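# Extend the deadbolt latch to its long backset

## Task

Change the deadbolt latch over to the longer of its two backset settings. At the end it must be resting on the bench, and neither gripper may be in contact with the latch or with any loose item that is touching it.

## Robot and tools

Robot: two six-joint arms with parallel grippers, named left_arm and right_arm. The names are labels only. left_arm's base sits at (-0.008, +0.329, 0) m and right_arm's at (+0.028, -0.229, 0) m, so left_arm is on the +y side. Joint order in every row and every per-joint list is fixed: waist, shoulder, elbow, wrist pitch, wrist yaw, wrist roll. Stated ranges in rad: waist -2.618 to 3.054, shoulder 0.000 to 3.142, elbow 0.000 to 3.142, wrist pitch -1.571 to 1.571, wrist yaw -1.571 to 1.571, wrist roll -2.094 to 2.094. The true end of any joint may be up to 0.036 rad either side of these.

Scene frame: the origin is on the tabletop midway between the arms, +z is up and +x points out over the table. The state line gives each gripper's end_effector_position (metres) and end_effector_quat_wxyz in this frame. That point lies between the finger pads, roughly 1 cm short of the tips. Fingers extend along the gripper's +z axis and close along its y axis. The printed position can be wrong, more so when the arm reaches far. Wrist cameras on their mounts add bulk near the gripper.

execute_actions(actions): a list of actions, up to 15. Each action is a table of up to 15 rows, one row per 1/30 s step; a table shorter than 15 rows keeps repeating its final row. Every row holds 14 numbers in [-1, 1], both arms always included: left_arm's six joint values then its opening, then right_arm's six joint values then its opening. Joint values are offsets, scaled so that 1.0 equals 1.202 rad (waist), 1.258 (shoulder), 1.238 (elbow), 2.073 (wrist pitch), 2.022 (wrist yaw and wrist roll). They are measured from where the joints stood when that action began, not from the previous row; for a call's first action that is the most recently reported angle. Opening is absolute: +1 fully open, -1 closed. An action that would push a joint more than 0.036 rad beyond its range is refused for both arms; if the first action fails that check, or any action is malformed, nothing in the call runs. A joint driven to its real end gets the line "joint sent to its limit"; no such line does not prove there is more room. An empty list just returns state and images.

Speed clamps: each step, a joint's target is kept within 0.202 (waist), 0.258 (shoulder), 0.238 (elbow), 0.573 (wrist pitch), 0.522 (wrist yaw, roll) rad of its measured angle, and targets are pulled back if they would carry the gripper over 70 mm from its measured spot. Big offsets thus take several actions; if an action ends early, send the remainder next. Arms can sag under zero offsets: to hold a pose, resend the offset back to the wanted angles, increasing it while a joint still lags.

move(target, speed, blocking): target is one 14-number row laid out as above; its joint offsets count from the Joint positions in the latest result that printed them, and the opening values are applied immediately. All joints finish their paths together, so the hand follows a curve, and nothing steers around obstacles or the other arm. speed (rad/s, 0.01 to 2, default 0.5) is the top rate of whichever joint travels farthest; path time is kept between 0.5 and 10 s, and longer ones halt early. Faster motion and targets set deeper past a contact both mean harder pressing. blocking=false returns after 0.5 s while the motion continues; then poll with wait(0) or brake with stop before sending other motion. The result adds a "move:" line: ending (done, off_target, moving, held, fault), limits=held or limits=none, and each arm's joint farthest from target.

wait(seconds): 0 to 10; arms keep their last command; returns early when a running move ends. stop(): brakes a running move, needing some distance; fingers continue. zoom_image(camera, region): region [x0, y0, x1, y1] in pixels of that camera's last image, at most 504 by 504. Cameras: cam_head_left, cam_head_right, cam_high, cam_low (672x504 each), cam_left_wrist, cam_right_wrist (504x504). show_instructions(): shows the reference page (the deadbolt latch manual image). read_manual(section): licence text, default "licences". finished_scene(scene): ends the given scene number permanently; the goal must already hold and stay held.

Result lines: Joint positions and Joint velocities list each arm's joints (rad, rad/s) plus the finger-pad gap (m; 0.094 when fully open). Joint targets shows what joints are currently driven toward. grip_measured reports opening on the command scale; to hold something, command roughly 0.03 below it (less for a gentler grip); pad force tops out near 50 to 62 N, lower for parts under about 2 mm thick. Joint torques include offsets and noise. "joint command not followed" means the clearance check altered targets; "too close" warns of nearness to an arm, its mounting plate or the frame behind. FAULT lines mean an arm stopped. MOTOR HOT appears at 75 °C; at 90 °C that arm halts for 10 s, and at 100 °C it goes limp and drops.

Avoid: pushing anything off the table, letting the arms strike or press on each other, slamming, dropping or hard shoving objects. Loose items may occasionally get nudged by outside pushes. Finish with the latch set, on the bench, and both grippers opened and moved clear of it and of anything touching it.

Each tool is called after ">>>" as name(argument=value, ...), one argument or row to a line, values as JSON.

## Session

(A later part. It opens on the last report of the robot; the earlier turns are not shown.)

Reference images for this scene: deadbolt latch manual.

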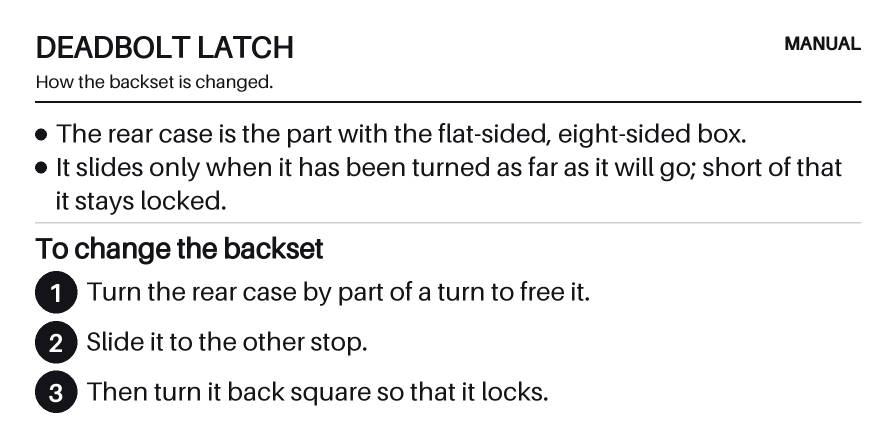

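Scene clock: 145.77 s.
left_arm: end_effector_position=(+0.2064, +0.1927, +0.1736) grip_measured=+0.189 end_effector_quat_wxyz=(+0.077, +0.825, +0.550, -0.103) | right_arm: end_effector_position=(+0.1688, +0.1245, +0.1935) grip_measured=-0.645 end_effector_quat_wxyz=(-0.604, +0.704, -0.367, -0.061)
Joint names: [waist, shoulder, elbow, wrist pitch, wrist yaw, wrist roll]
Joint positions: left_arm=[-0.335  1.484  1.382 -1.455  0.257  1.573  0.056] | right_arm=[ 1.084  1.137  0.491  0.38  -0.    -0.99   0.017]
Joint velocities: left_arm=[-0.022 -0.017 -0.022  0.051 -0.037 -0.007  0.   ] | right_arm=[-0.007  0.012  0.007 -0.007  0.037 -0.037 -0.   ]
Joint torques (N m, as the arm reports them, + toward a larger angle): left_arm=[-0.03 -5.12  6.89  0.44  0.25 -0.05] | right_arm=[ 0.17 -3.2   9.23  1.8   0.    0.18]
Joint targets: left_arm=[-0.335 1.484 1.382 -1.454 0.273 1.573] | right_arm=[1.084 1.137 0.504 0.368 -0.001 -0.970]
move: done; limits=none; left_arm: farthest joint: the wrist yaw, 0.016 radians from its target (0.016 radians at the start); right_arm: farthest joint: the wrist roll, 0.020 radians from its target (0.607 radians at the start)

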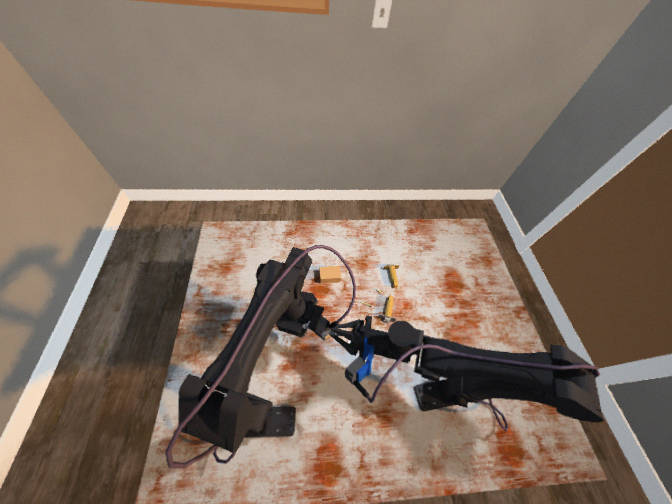

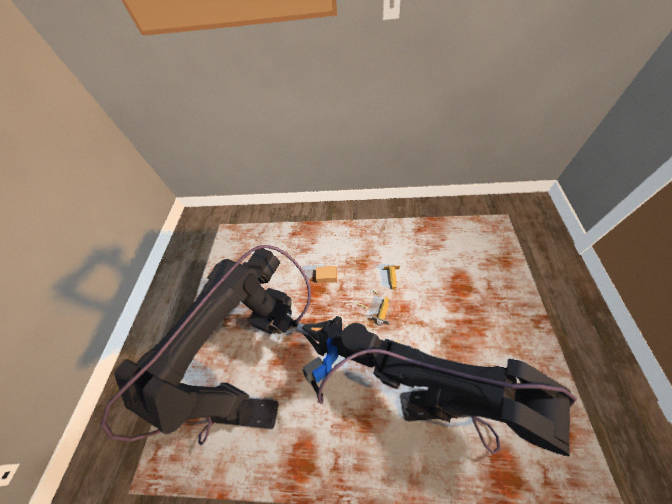

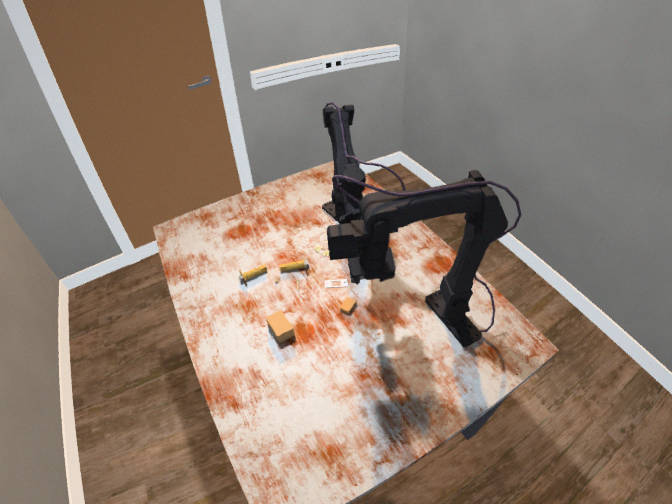

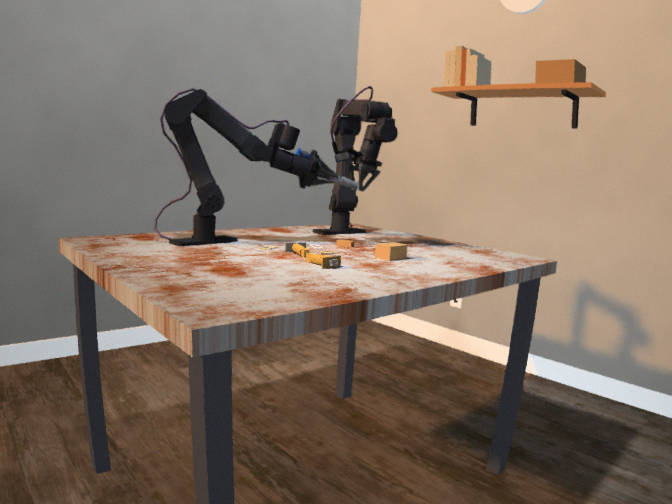

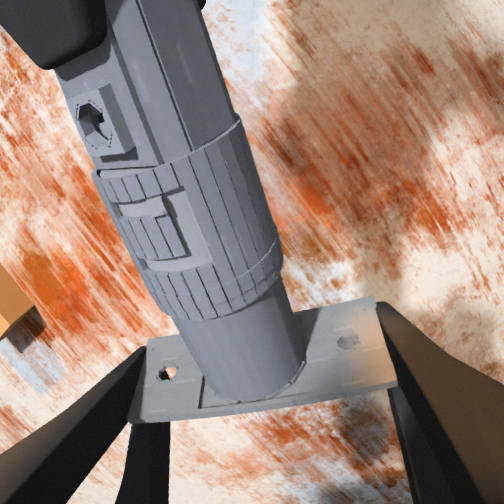

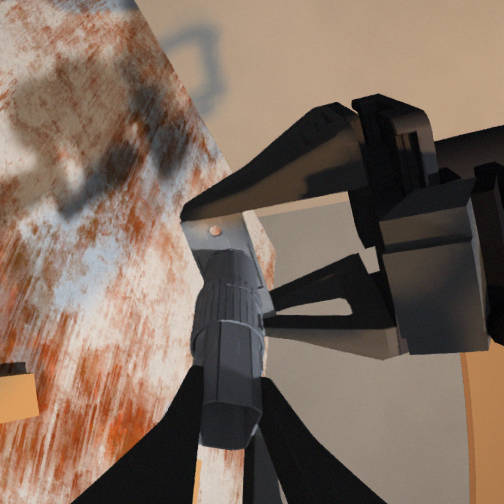

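About 0.25 rad left.

>>> move(
  target=[0,0,0,0,0.008,0,0.15, 0,0.0,0.01,-0.006,0,0.13,-0.69],
  speed=0.3,
)

Scene clock: 149.93 s.
left_arm: end_effector_position=(+0.2064, +0.1927, +0.1736) grip_measured=+0.189 end_effector_quat_wxyz=(+0.077, +0.825, +0.550, -0.103) | right_arm: end_effector_position=(+0.1688, +0.1245, +0.1935) grip_measured=-0.645 end_effector_quat_wxyz=(+0.593, -0.654, +0.450, +0.134)
Joint names: [waist, shoulder, elbow, wrist pitch, wrist yaw, wrist roll]
Joint positions: left_arm=[-0.335  1.484  1.382 -1.455  0.257  1.573  0.056] | right_arm=[ 1.084  1.137  0.491  0.38  -0.    -0.746  0.017]
Joint velocities: left_arm=[-0.012 -0.002 -0.012  0.037  0.037  0.066 -0.001] | right_arm=[-0.012 -0.012 -0.017 -0.022 -0.007  0.022  0.001]
Joint torques (N m, as the arm reports them, + toward a larger angle): left_arm=[-0.03 -5.13  6.84  0.43  0.25 -0.03] | right_arm=[ 0.04 -3.29  9.58  1.75 -0.03  0.18]
Joint targets: left_arm=[-0.335 1.484 1.382 -1.455 0.273 1.573] | right_arm=[1.084 1.137 0.504 0.368 -0.000 -0.727]
move: done; limits=none; left_arm: farthest joint: the wrist yaw, 0.016 radians from its target (0.016 radians at the start); right_arm: farthest joint: the wrist roll, 0.019 radians from its target (0.263 radians at the start)

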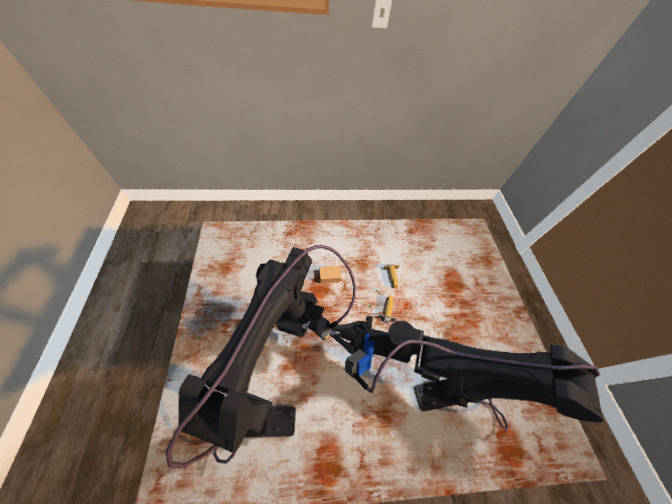

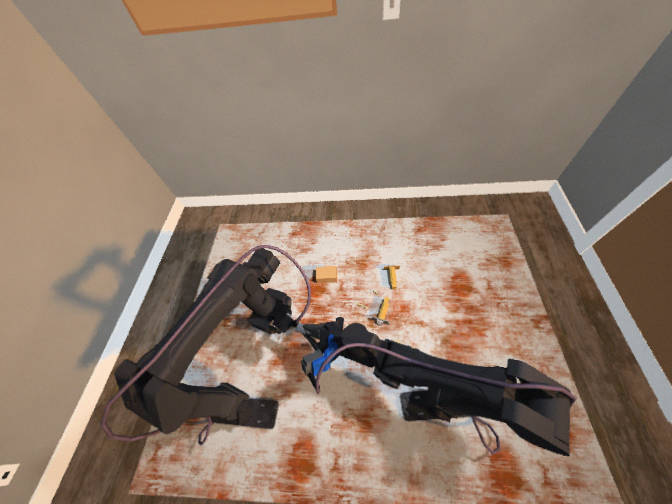

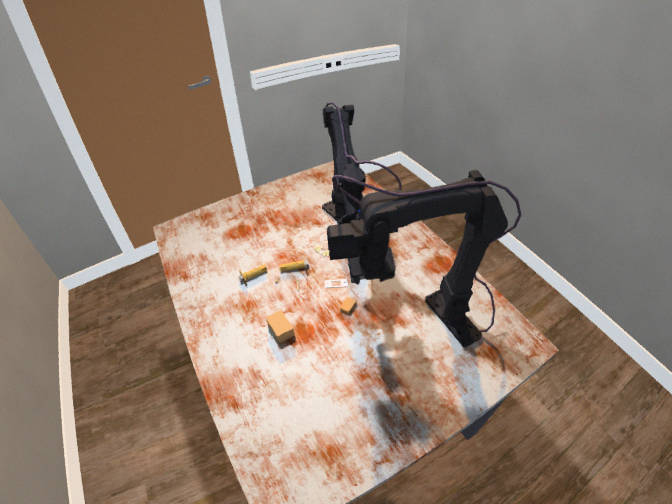

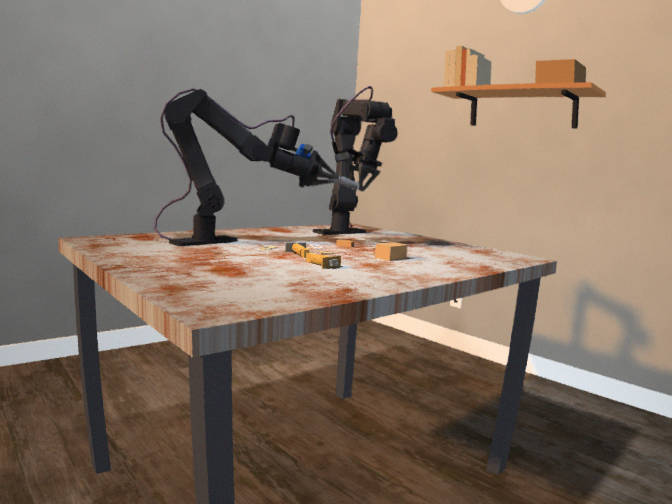

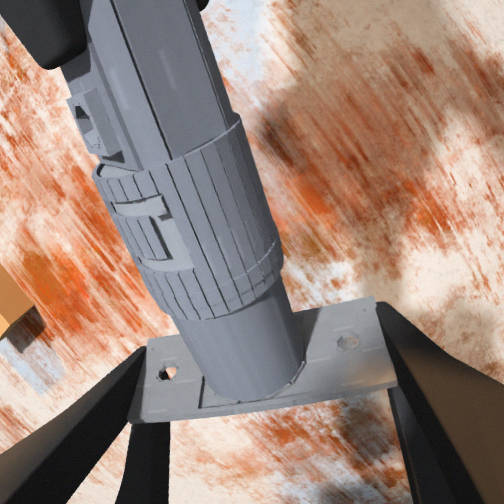

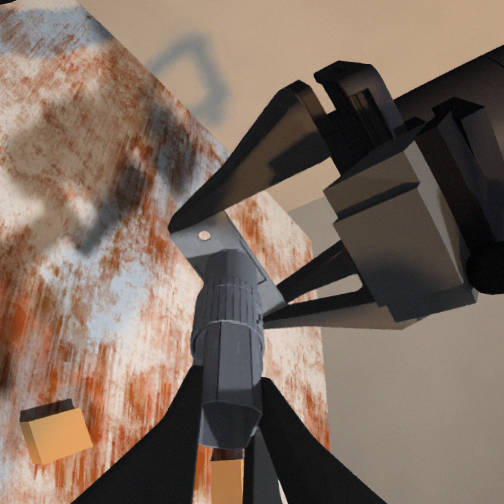

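>>> move(
  target=[0,0,0,0,0.008,0,0.15, 0,0.0,0.0,-0.006,0,0.03,-0.69],
  speed=0.15,
)

>>> move(
  target=[0,0,0,0,-0.04,0,0.15, 0,-0.065,-0.03,-0.032,0,0.012,-0.69],
  speed=0.08,
)

Scene clock: 159.47 s.
left_arm: end_effector_position=(+0.2064, +0.1927, +0.1736) grip_measured=+0.189 end_effector_quat_wxyz=(+0.077, +0.825, +0.550, -0.103) | right_arm: end_effector_position=(+0.1688, +0.1245, +0.1935) grip_measured=-0.645 end_effector_quat_wxyz=(+0.590, -0.647, +0.460, +0.143)
Joint names: [waist, shoulder, elbow, wrist pitch, wrist yaw, wrist roll]
Joint positions: left_arm=[-0.335  1.484  1.382 -1.455  0.257  1.573  0.056] | right_arm=[ 1.084  1.137  0.491  0.38  -0.    -0.715  0.017]
Joint velocities: left_arm=[-0.002  0.007 -0.017  0.007  0.007  0.022 -0.001] | right_arm=[ 0.017 -0.002  0.002 -0.022 -0.081  0.066  0.001]
Joint torques (N m, as the arm reports them, + toward a larger angle): left_arm=[-0.04 -5.13  6.89  0.42  0.25 -0.04] | right_arm=[ 0.01 -3.12  8.52  1.82  0.01  0.33]
Joint targets: left_arm=[-0.335 1.484 1.382 -1.455 0.273 1.573] | right_arm=[1.084 1.137 0.491 0.368 -0.000 -0.685]
move: off_target (right_arm); limits=none; left_arm: farthest joint: the wrist yaw, 0.016 radians from its target (0.016 radians at the start); right_arm: farthest joint: the wrist roll, 0.030 radians from its target (0.060 radians at the start)

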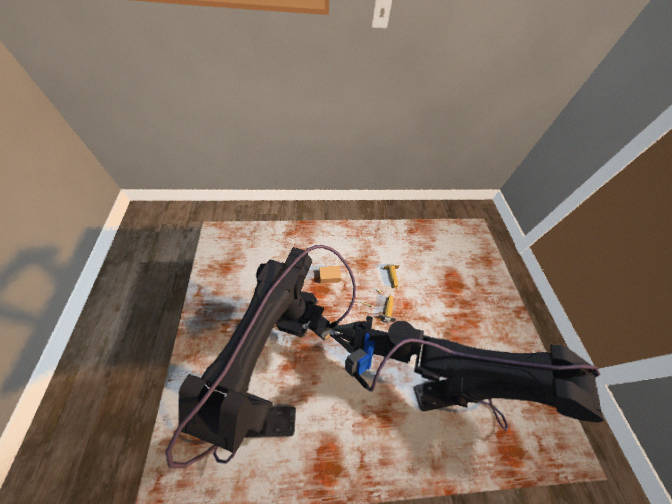

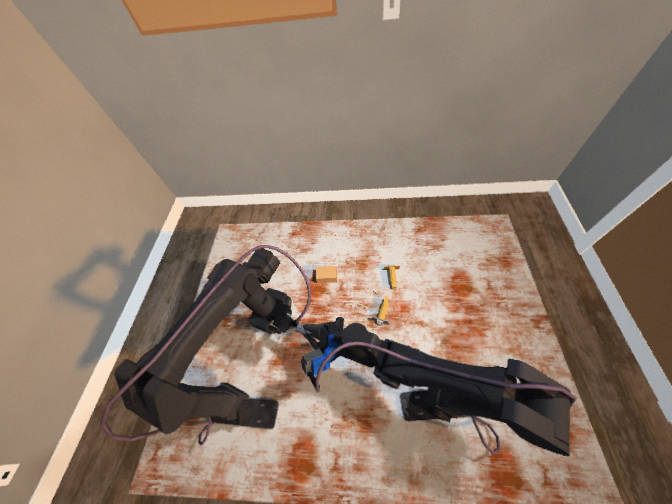

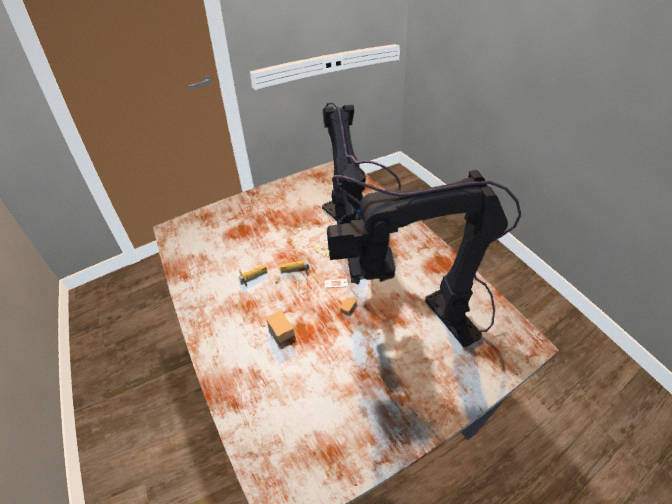

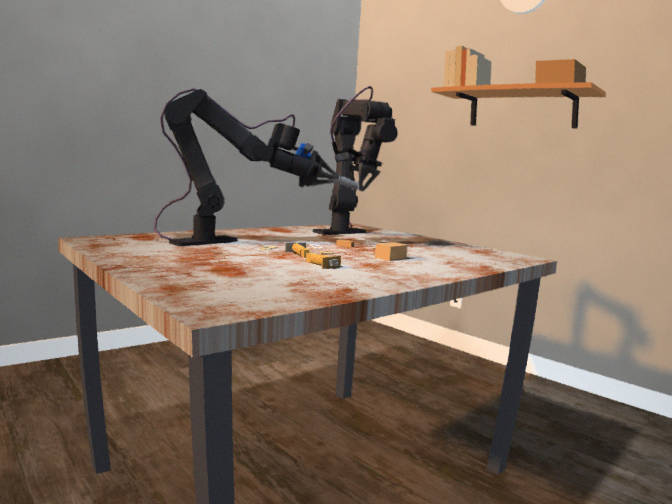

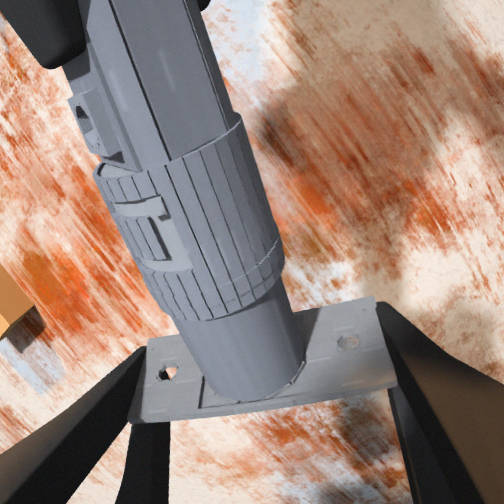

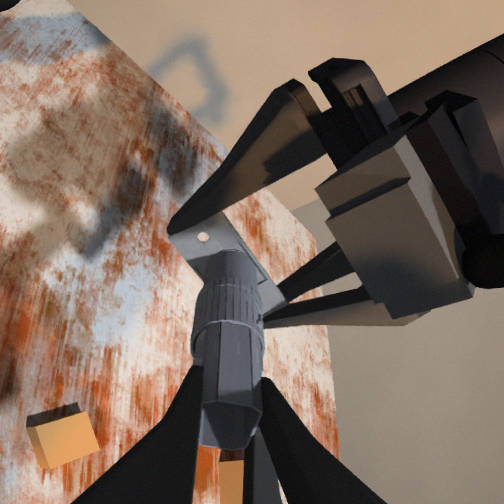

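Scene clock: 160.77 s.
left_arm: end_effector_position=(+0.2072, +0.1949, +0.1729) grip_measured=+0.189 end_effector_quat_wxyz=(+0.072, +0.826, +0.550, -0.096) | right_arm: end_effector_position=(+0.1657, +0.1169, +0.1956) grip_measured=-0.645 end_effector_quat_wxyz=(+0.589, -0.649, +0.461, +0.142)
Joint names: [waist, shoulder, elbow, wrist pitch, wrist yaw, wrist roll]
Joint positions: left_arm=[-0.337  1.484  1.382 -1.455  0.241  1.572  0.056] | right_arm=[ 1.084  1.088  0.481  0.337 -0.    -0.716  0.017]
Joint velocities: left_arm=[-0.002  0.002 -0.017  0.051 -0.051 -0.007 -0.   ] | right_arm=[ 0.007  0.002 -0.012 -0.022 -0.051  0.037  0.   ]
Joint torques (N m, as the arm reports them, + toward a larger angle): left_arm=[ 0.11 -5.06  6.86  0.41 -0.42 -0.03] | right_arm=[ 0.06 -5.46  6.33  1.66 -0.02  0.27]
Joint targets: left_arm=[-0.335 1.484 1.382 -1.455 0.176 1.573] | right_arm=[1.084 1.055 0.454 0.314 -0.000 -0.691]
move: off_target (left_arm, right_arm); limits=none; left_arm: farthest joint: the wrist yaw, 0.065 radians from its target (0.081 radians at the start); right_arm: farthest joint: the shoulder, 0.033 radians from its target (0.082 radians at the start)

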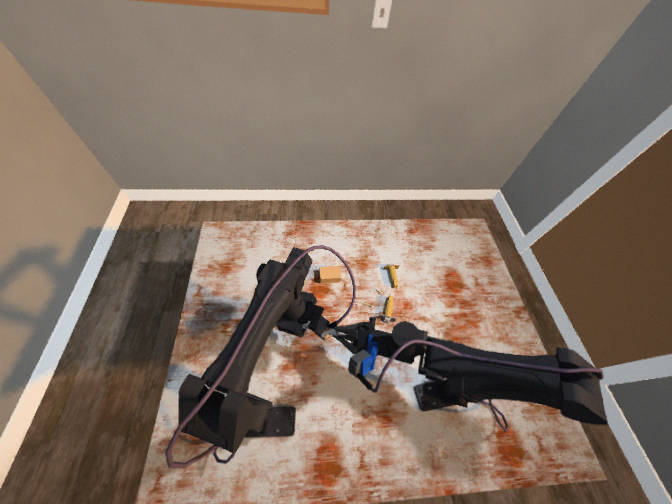

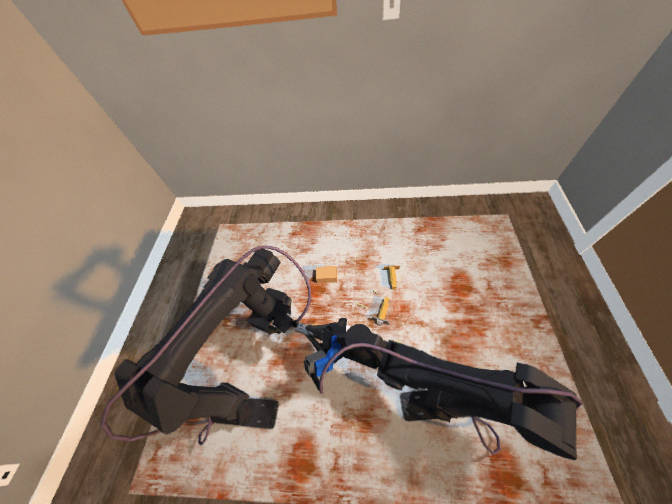

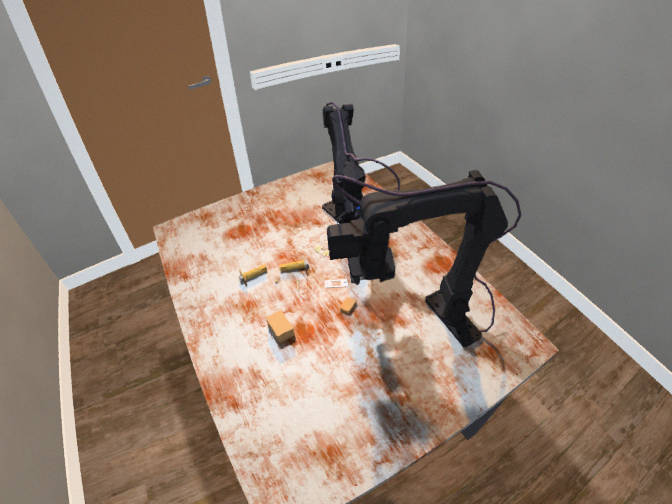

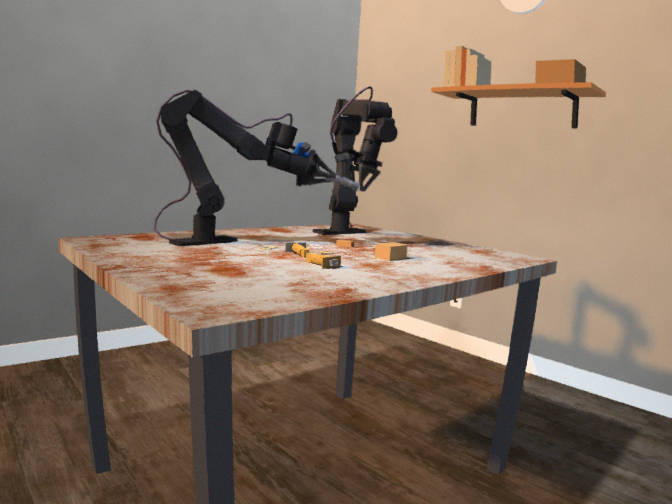

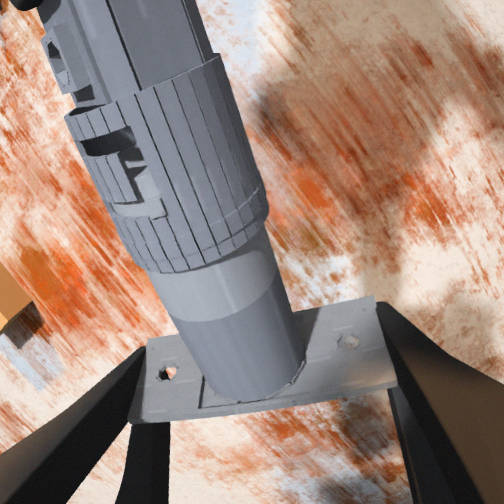

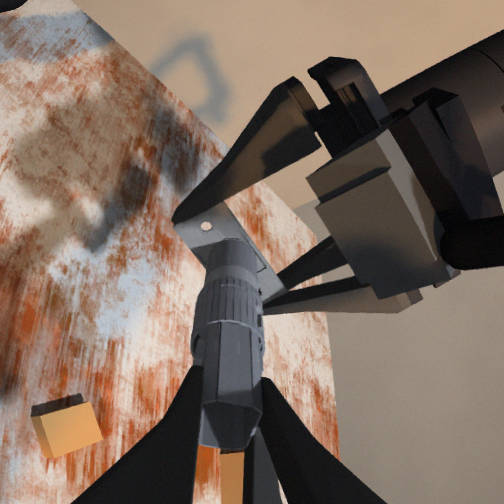

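Slid fully. Roll back under tension.

>>> execute_actions(
  actions=[
    [[0,0,0,0,-0.04,0,0.15,0,-0.02,0,-0.006,0,0,-0.69],[0,0,0,0,-0.04,0,0.15,0,-0.02,0,-0.006,0,-0.01,-0.69],[0,0,0,0,-0.04,0,0.15,0,-0.02,0,-0.006,0,-0.02,-0.69],[0,0,0,0,-0.04,0,0.15,0,-0.02,0,-0.006,0,-0.03,-0.69],[0,0,0,0,-0.04,0,0.15,0,-0.02,0,-0.006,0,-0.04,-0.69],[0,0,0,0,-0.04,0,0.15,0,-0.02,0,-0.006,0,-0.05,-0.69]],
    [[0,0,0,0,-0.04,0,0.15,0,-0.02,0,-0.006,0,-0.02,-0.69],[0,0,0,0,-0.04,0,0.15,0,-0.02,0,-0.006,0,-0.035,-0.69],[0,0,0,0,-0.04,0,0.15,0,-0.02,0,-0.006,0,-0.05,-0.69]],
  ],
)

Scene clock: 171.97 s.
left_arm: end_effector_position=(+0.2074, +0.1950, +0.1724) grip_measured=+0.189 end_effector_quat_wxyz=(+0.069, +0.829, +0.547, -0.091) | right_arm: end_effector_position=(+0.1657, +0.1168, +0.1952) grip_measured=-0.645 end_effector_quat_wxyz=(-0.598, +0.687, -0.403, -0.090)
Joint names: [waist, shoulder, elbow, wrist pitch, wrist yaw, wrist roll]
Joint positions: left_arm=[-0.345  1.484  1.382 -1.453  0.228  1.572  0.056] | right_arm=[ 1.084  1.088  0.481  0.335 -0.    -0.892  0.017]
Joint velocities: left_arm=[-0.017  0.002 -0.017  0.007 -0.007 -0.037  0.   ] | right_arm=[-0.017  0.007 -0.017 -0.066 -0.022  0.007  0.   ]
Joint torques (N m, as the arm reports them, + toward a larger angle): left_arm=[ 0.24 -5.1   6.88  0.42 -0.52 -0.04] | right_arm=[-0.04 -4.53  8.34  1.81  0.02 -0.11]
Joint targets: left_arm=[-0.341 1.484 1.382 -1.454 0.153 1.572] | right_arm=[1.084 1.063 0.481 0.324 -0.000 -0.904]

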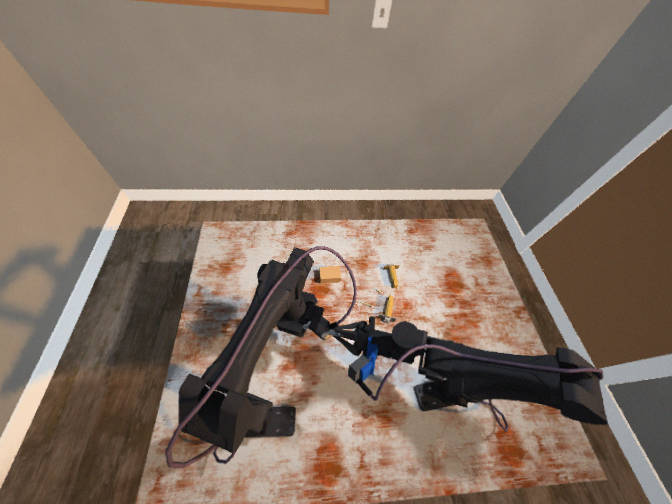

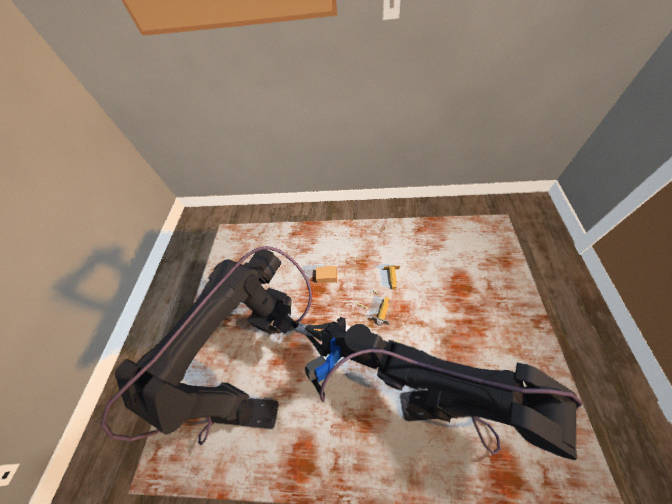

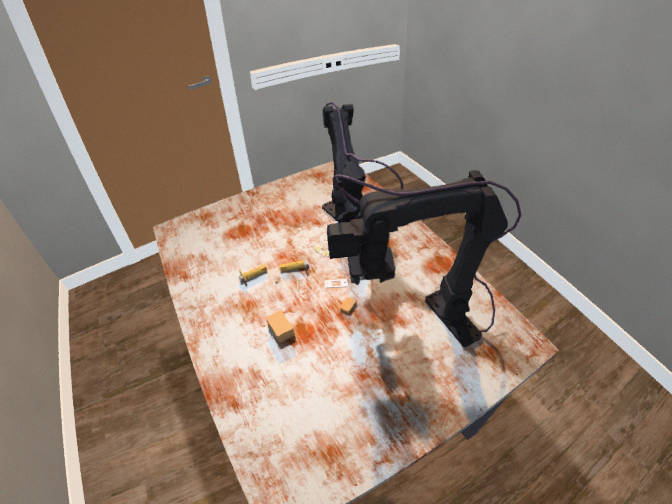

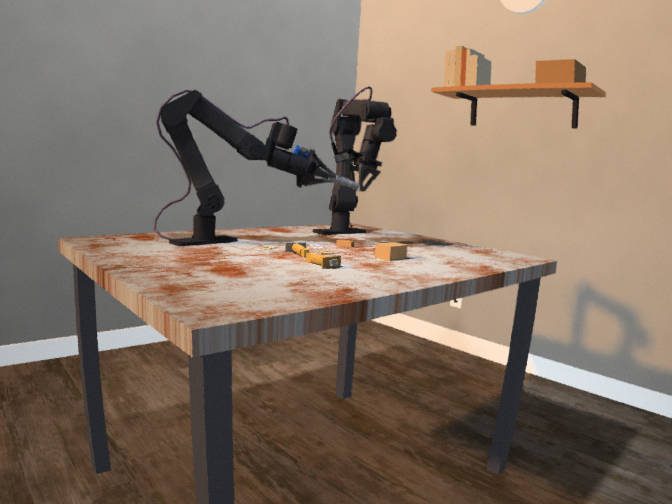

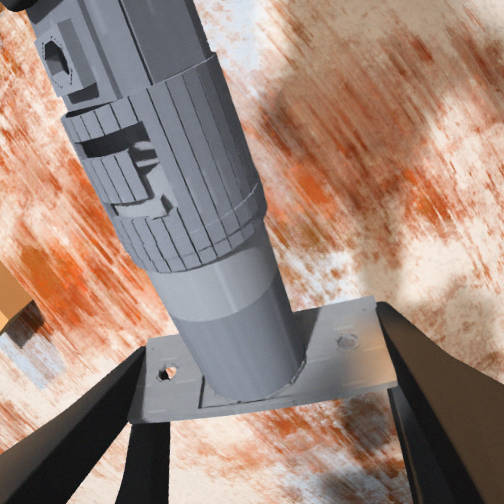

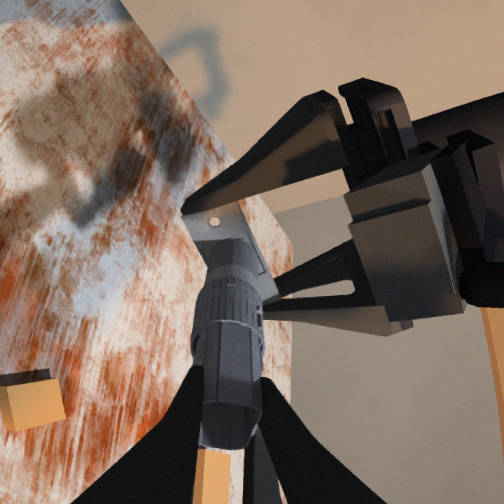

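>>> move(
  target=[0,0,0,0,0,0,0.15, 0,0,0,-0.006,0,-0.355,-0.69],
  speed=0.5,
)

Scene clock: 176.20 s.
left_arm: end_effector_position=(+0.2076, +0.1937, +0.1726) grip_measured=+0.189 end_effector_quat_wxyz=(+0.072, +0.829, +0.547, -0.093) | right_arm: end_effector_position=(+0.1657, +0.1168, +0.1951) grip_measured=-0.644 end_effector_quat_wxyz=(-0.592, +0.784, -0.143, +0.120)
Joint names: [waist, shoulder, elbow, wrist pitch, wrist yaw, wrist roll]
Joint positions: left_arm=[-0.345  1.484  1.382 -1.45   0.235  1.572  0.056] | right_arm=[ 1.084  1.088  0.481  0.335 -0.    -1.591  0.017]
Joint velocities: left_arm=[ 0.012 -0.017 -0.002  0.037 -0.007 -0.007 -0.   ] | right_arm=[ 0.002 -0.002  0.017  0.022 -0.007 -0.007 -0.001]
Joint torques (N m, as the arm reports them, + toward a larger angle): left_arm=[-0.03 -5.14  6.88  0.43  0.04 -0.05] | right_arm=[-0.11 -2.83  8.47  1.82  0.02 -0.15]
Joint targets: left_arm=[-0.345 1.484 1.382 -1.453 0.228 1.572] | right_arm=[1.084 1.088 0.481 0.323 -0.000 -1.610]
move: done; limits=none; left_arm: farthest joint: the wrist yaw, 0.007 radians from its target (0.000 radians at the start); right_arm: farthest joint: the wrist roll, 0.019 radians from its target (0.714 radians at the start)

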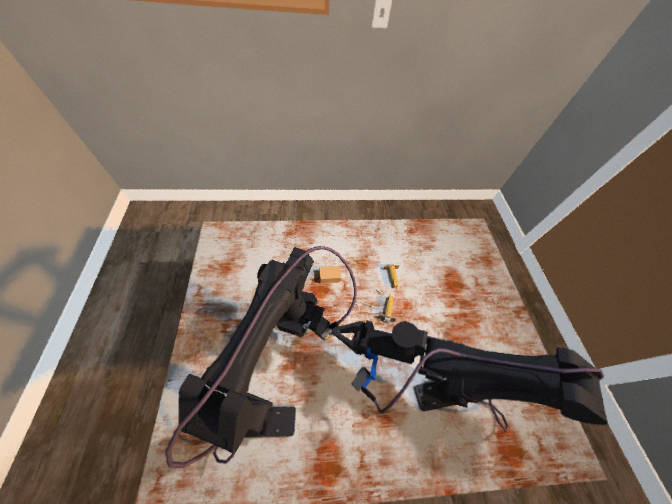

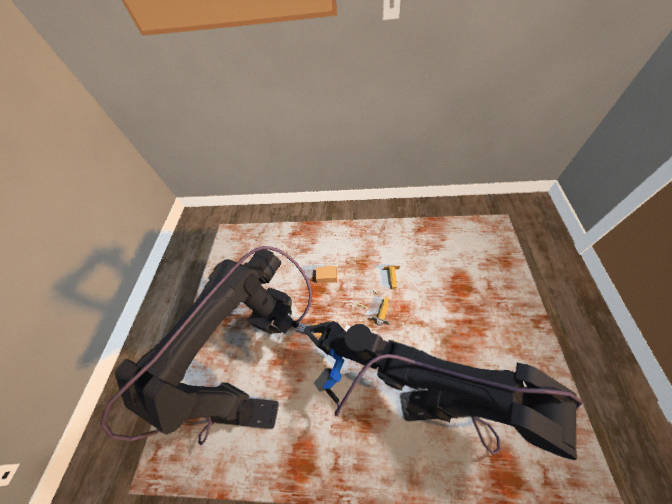

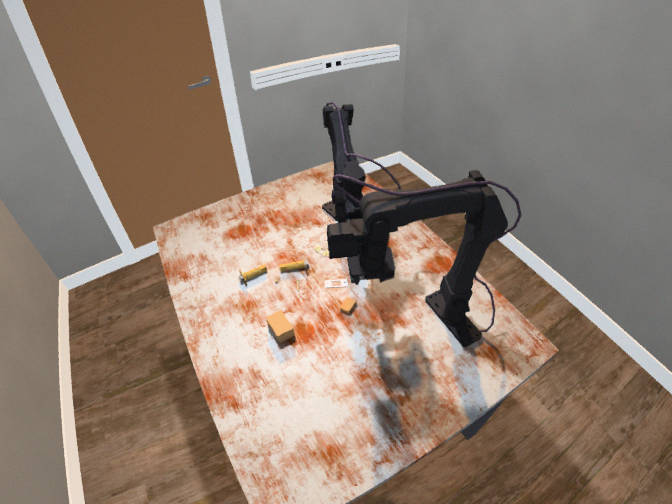

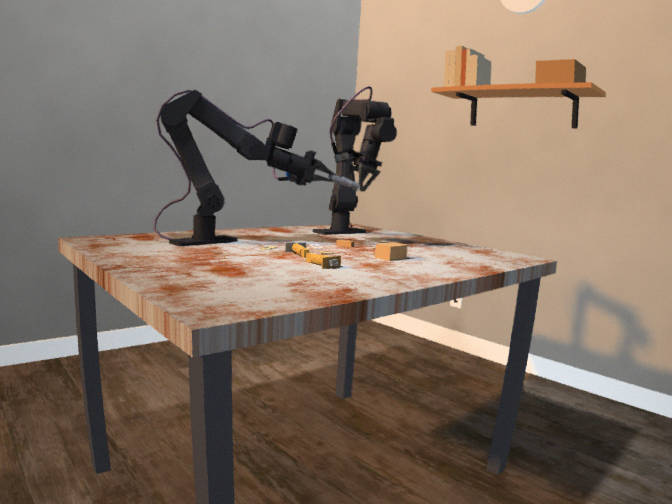

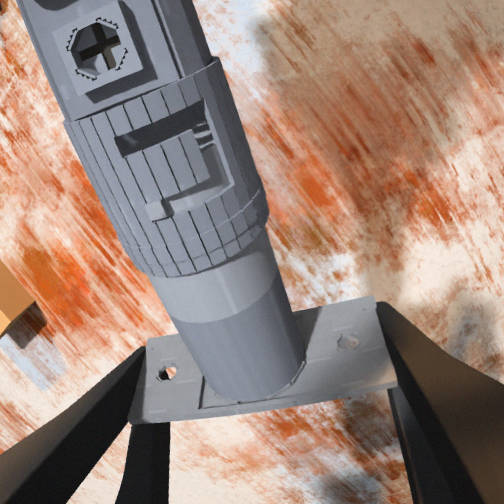

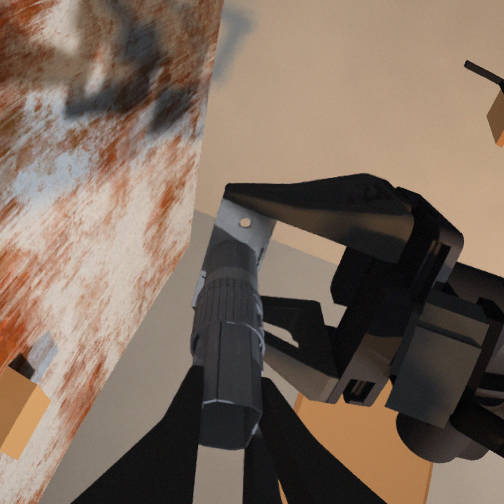

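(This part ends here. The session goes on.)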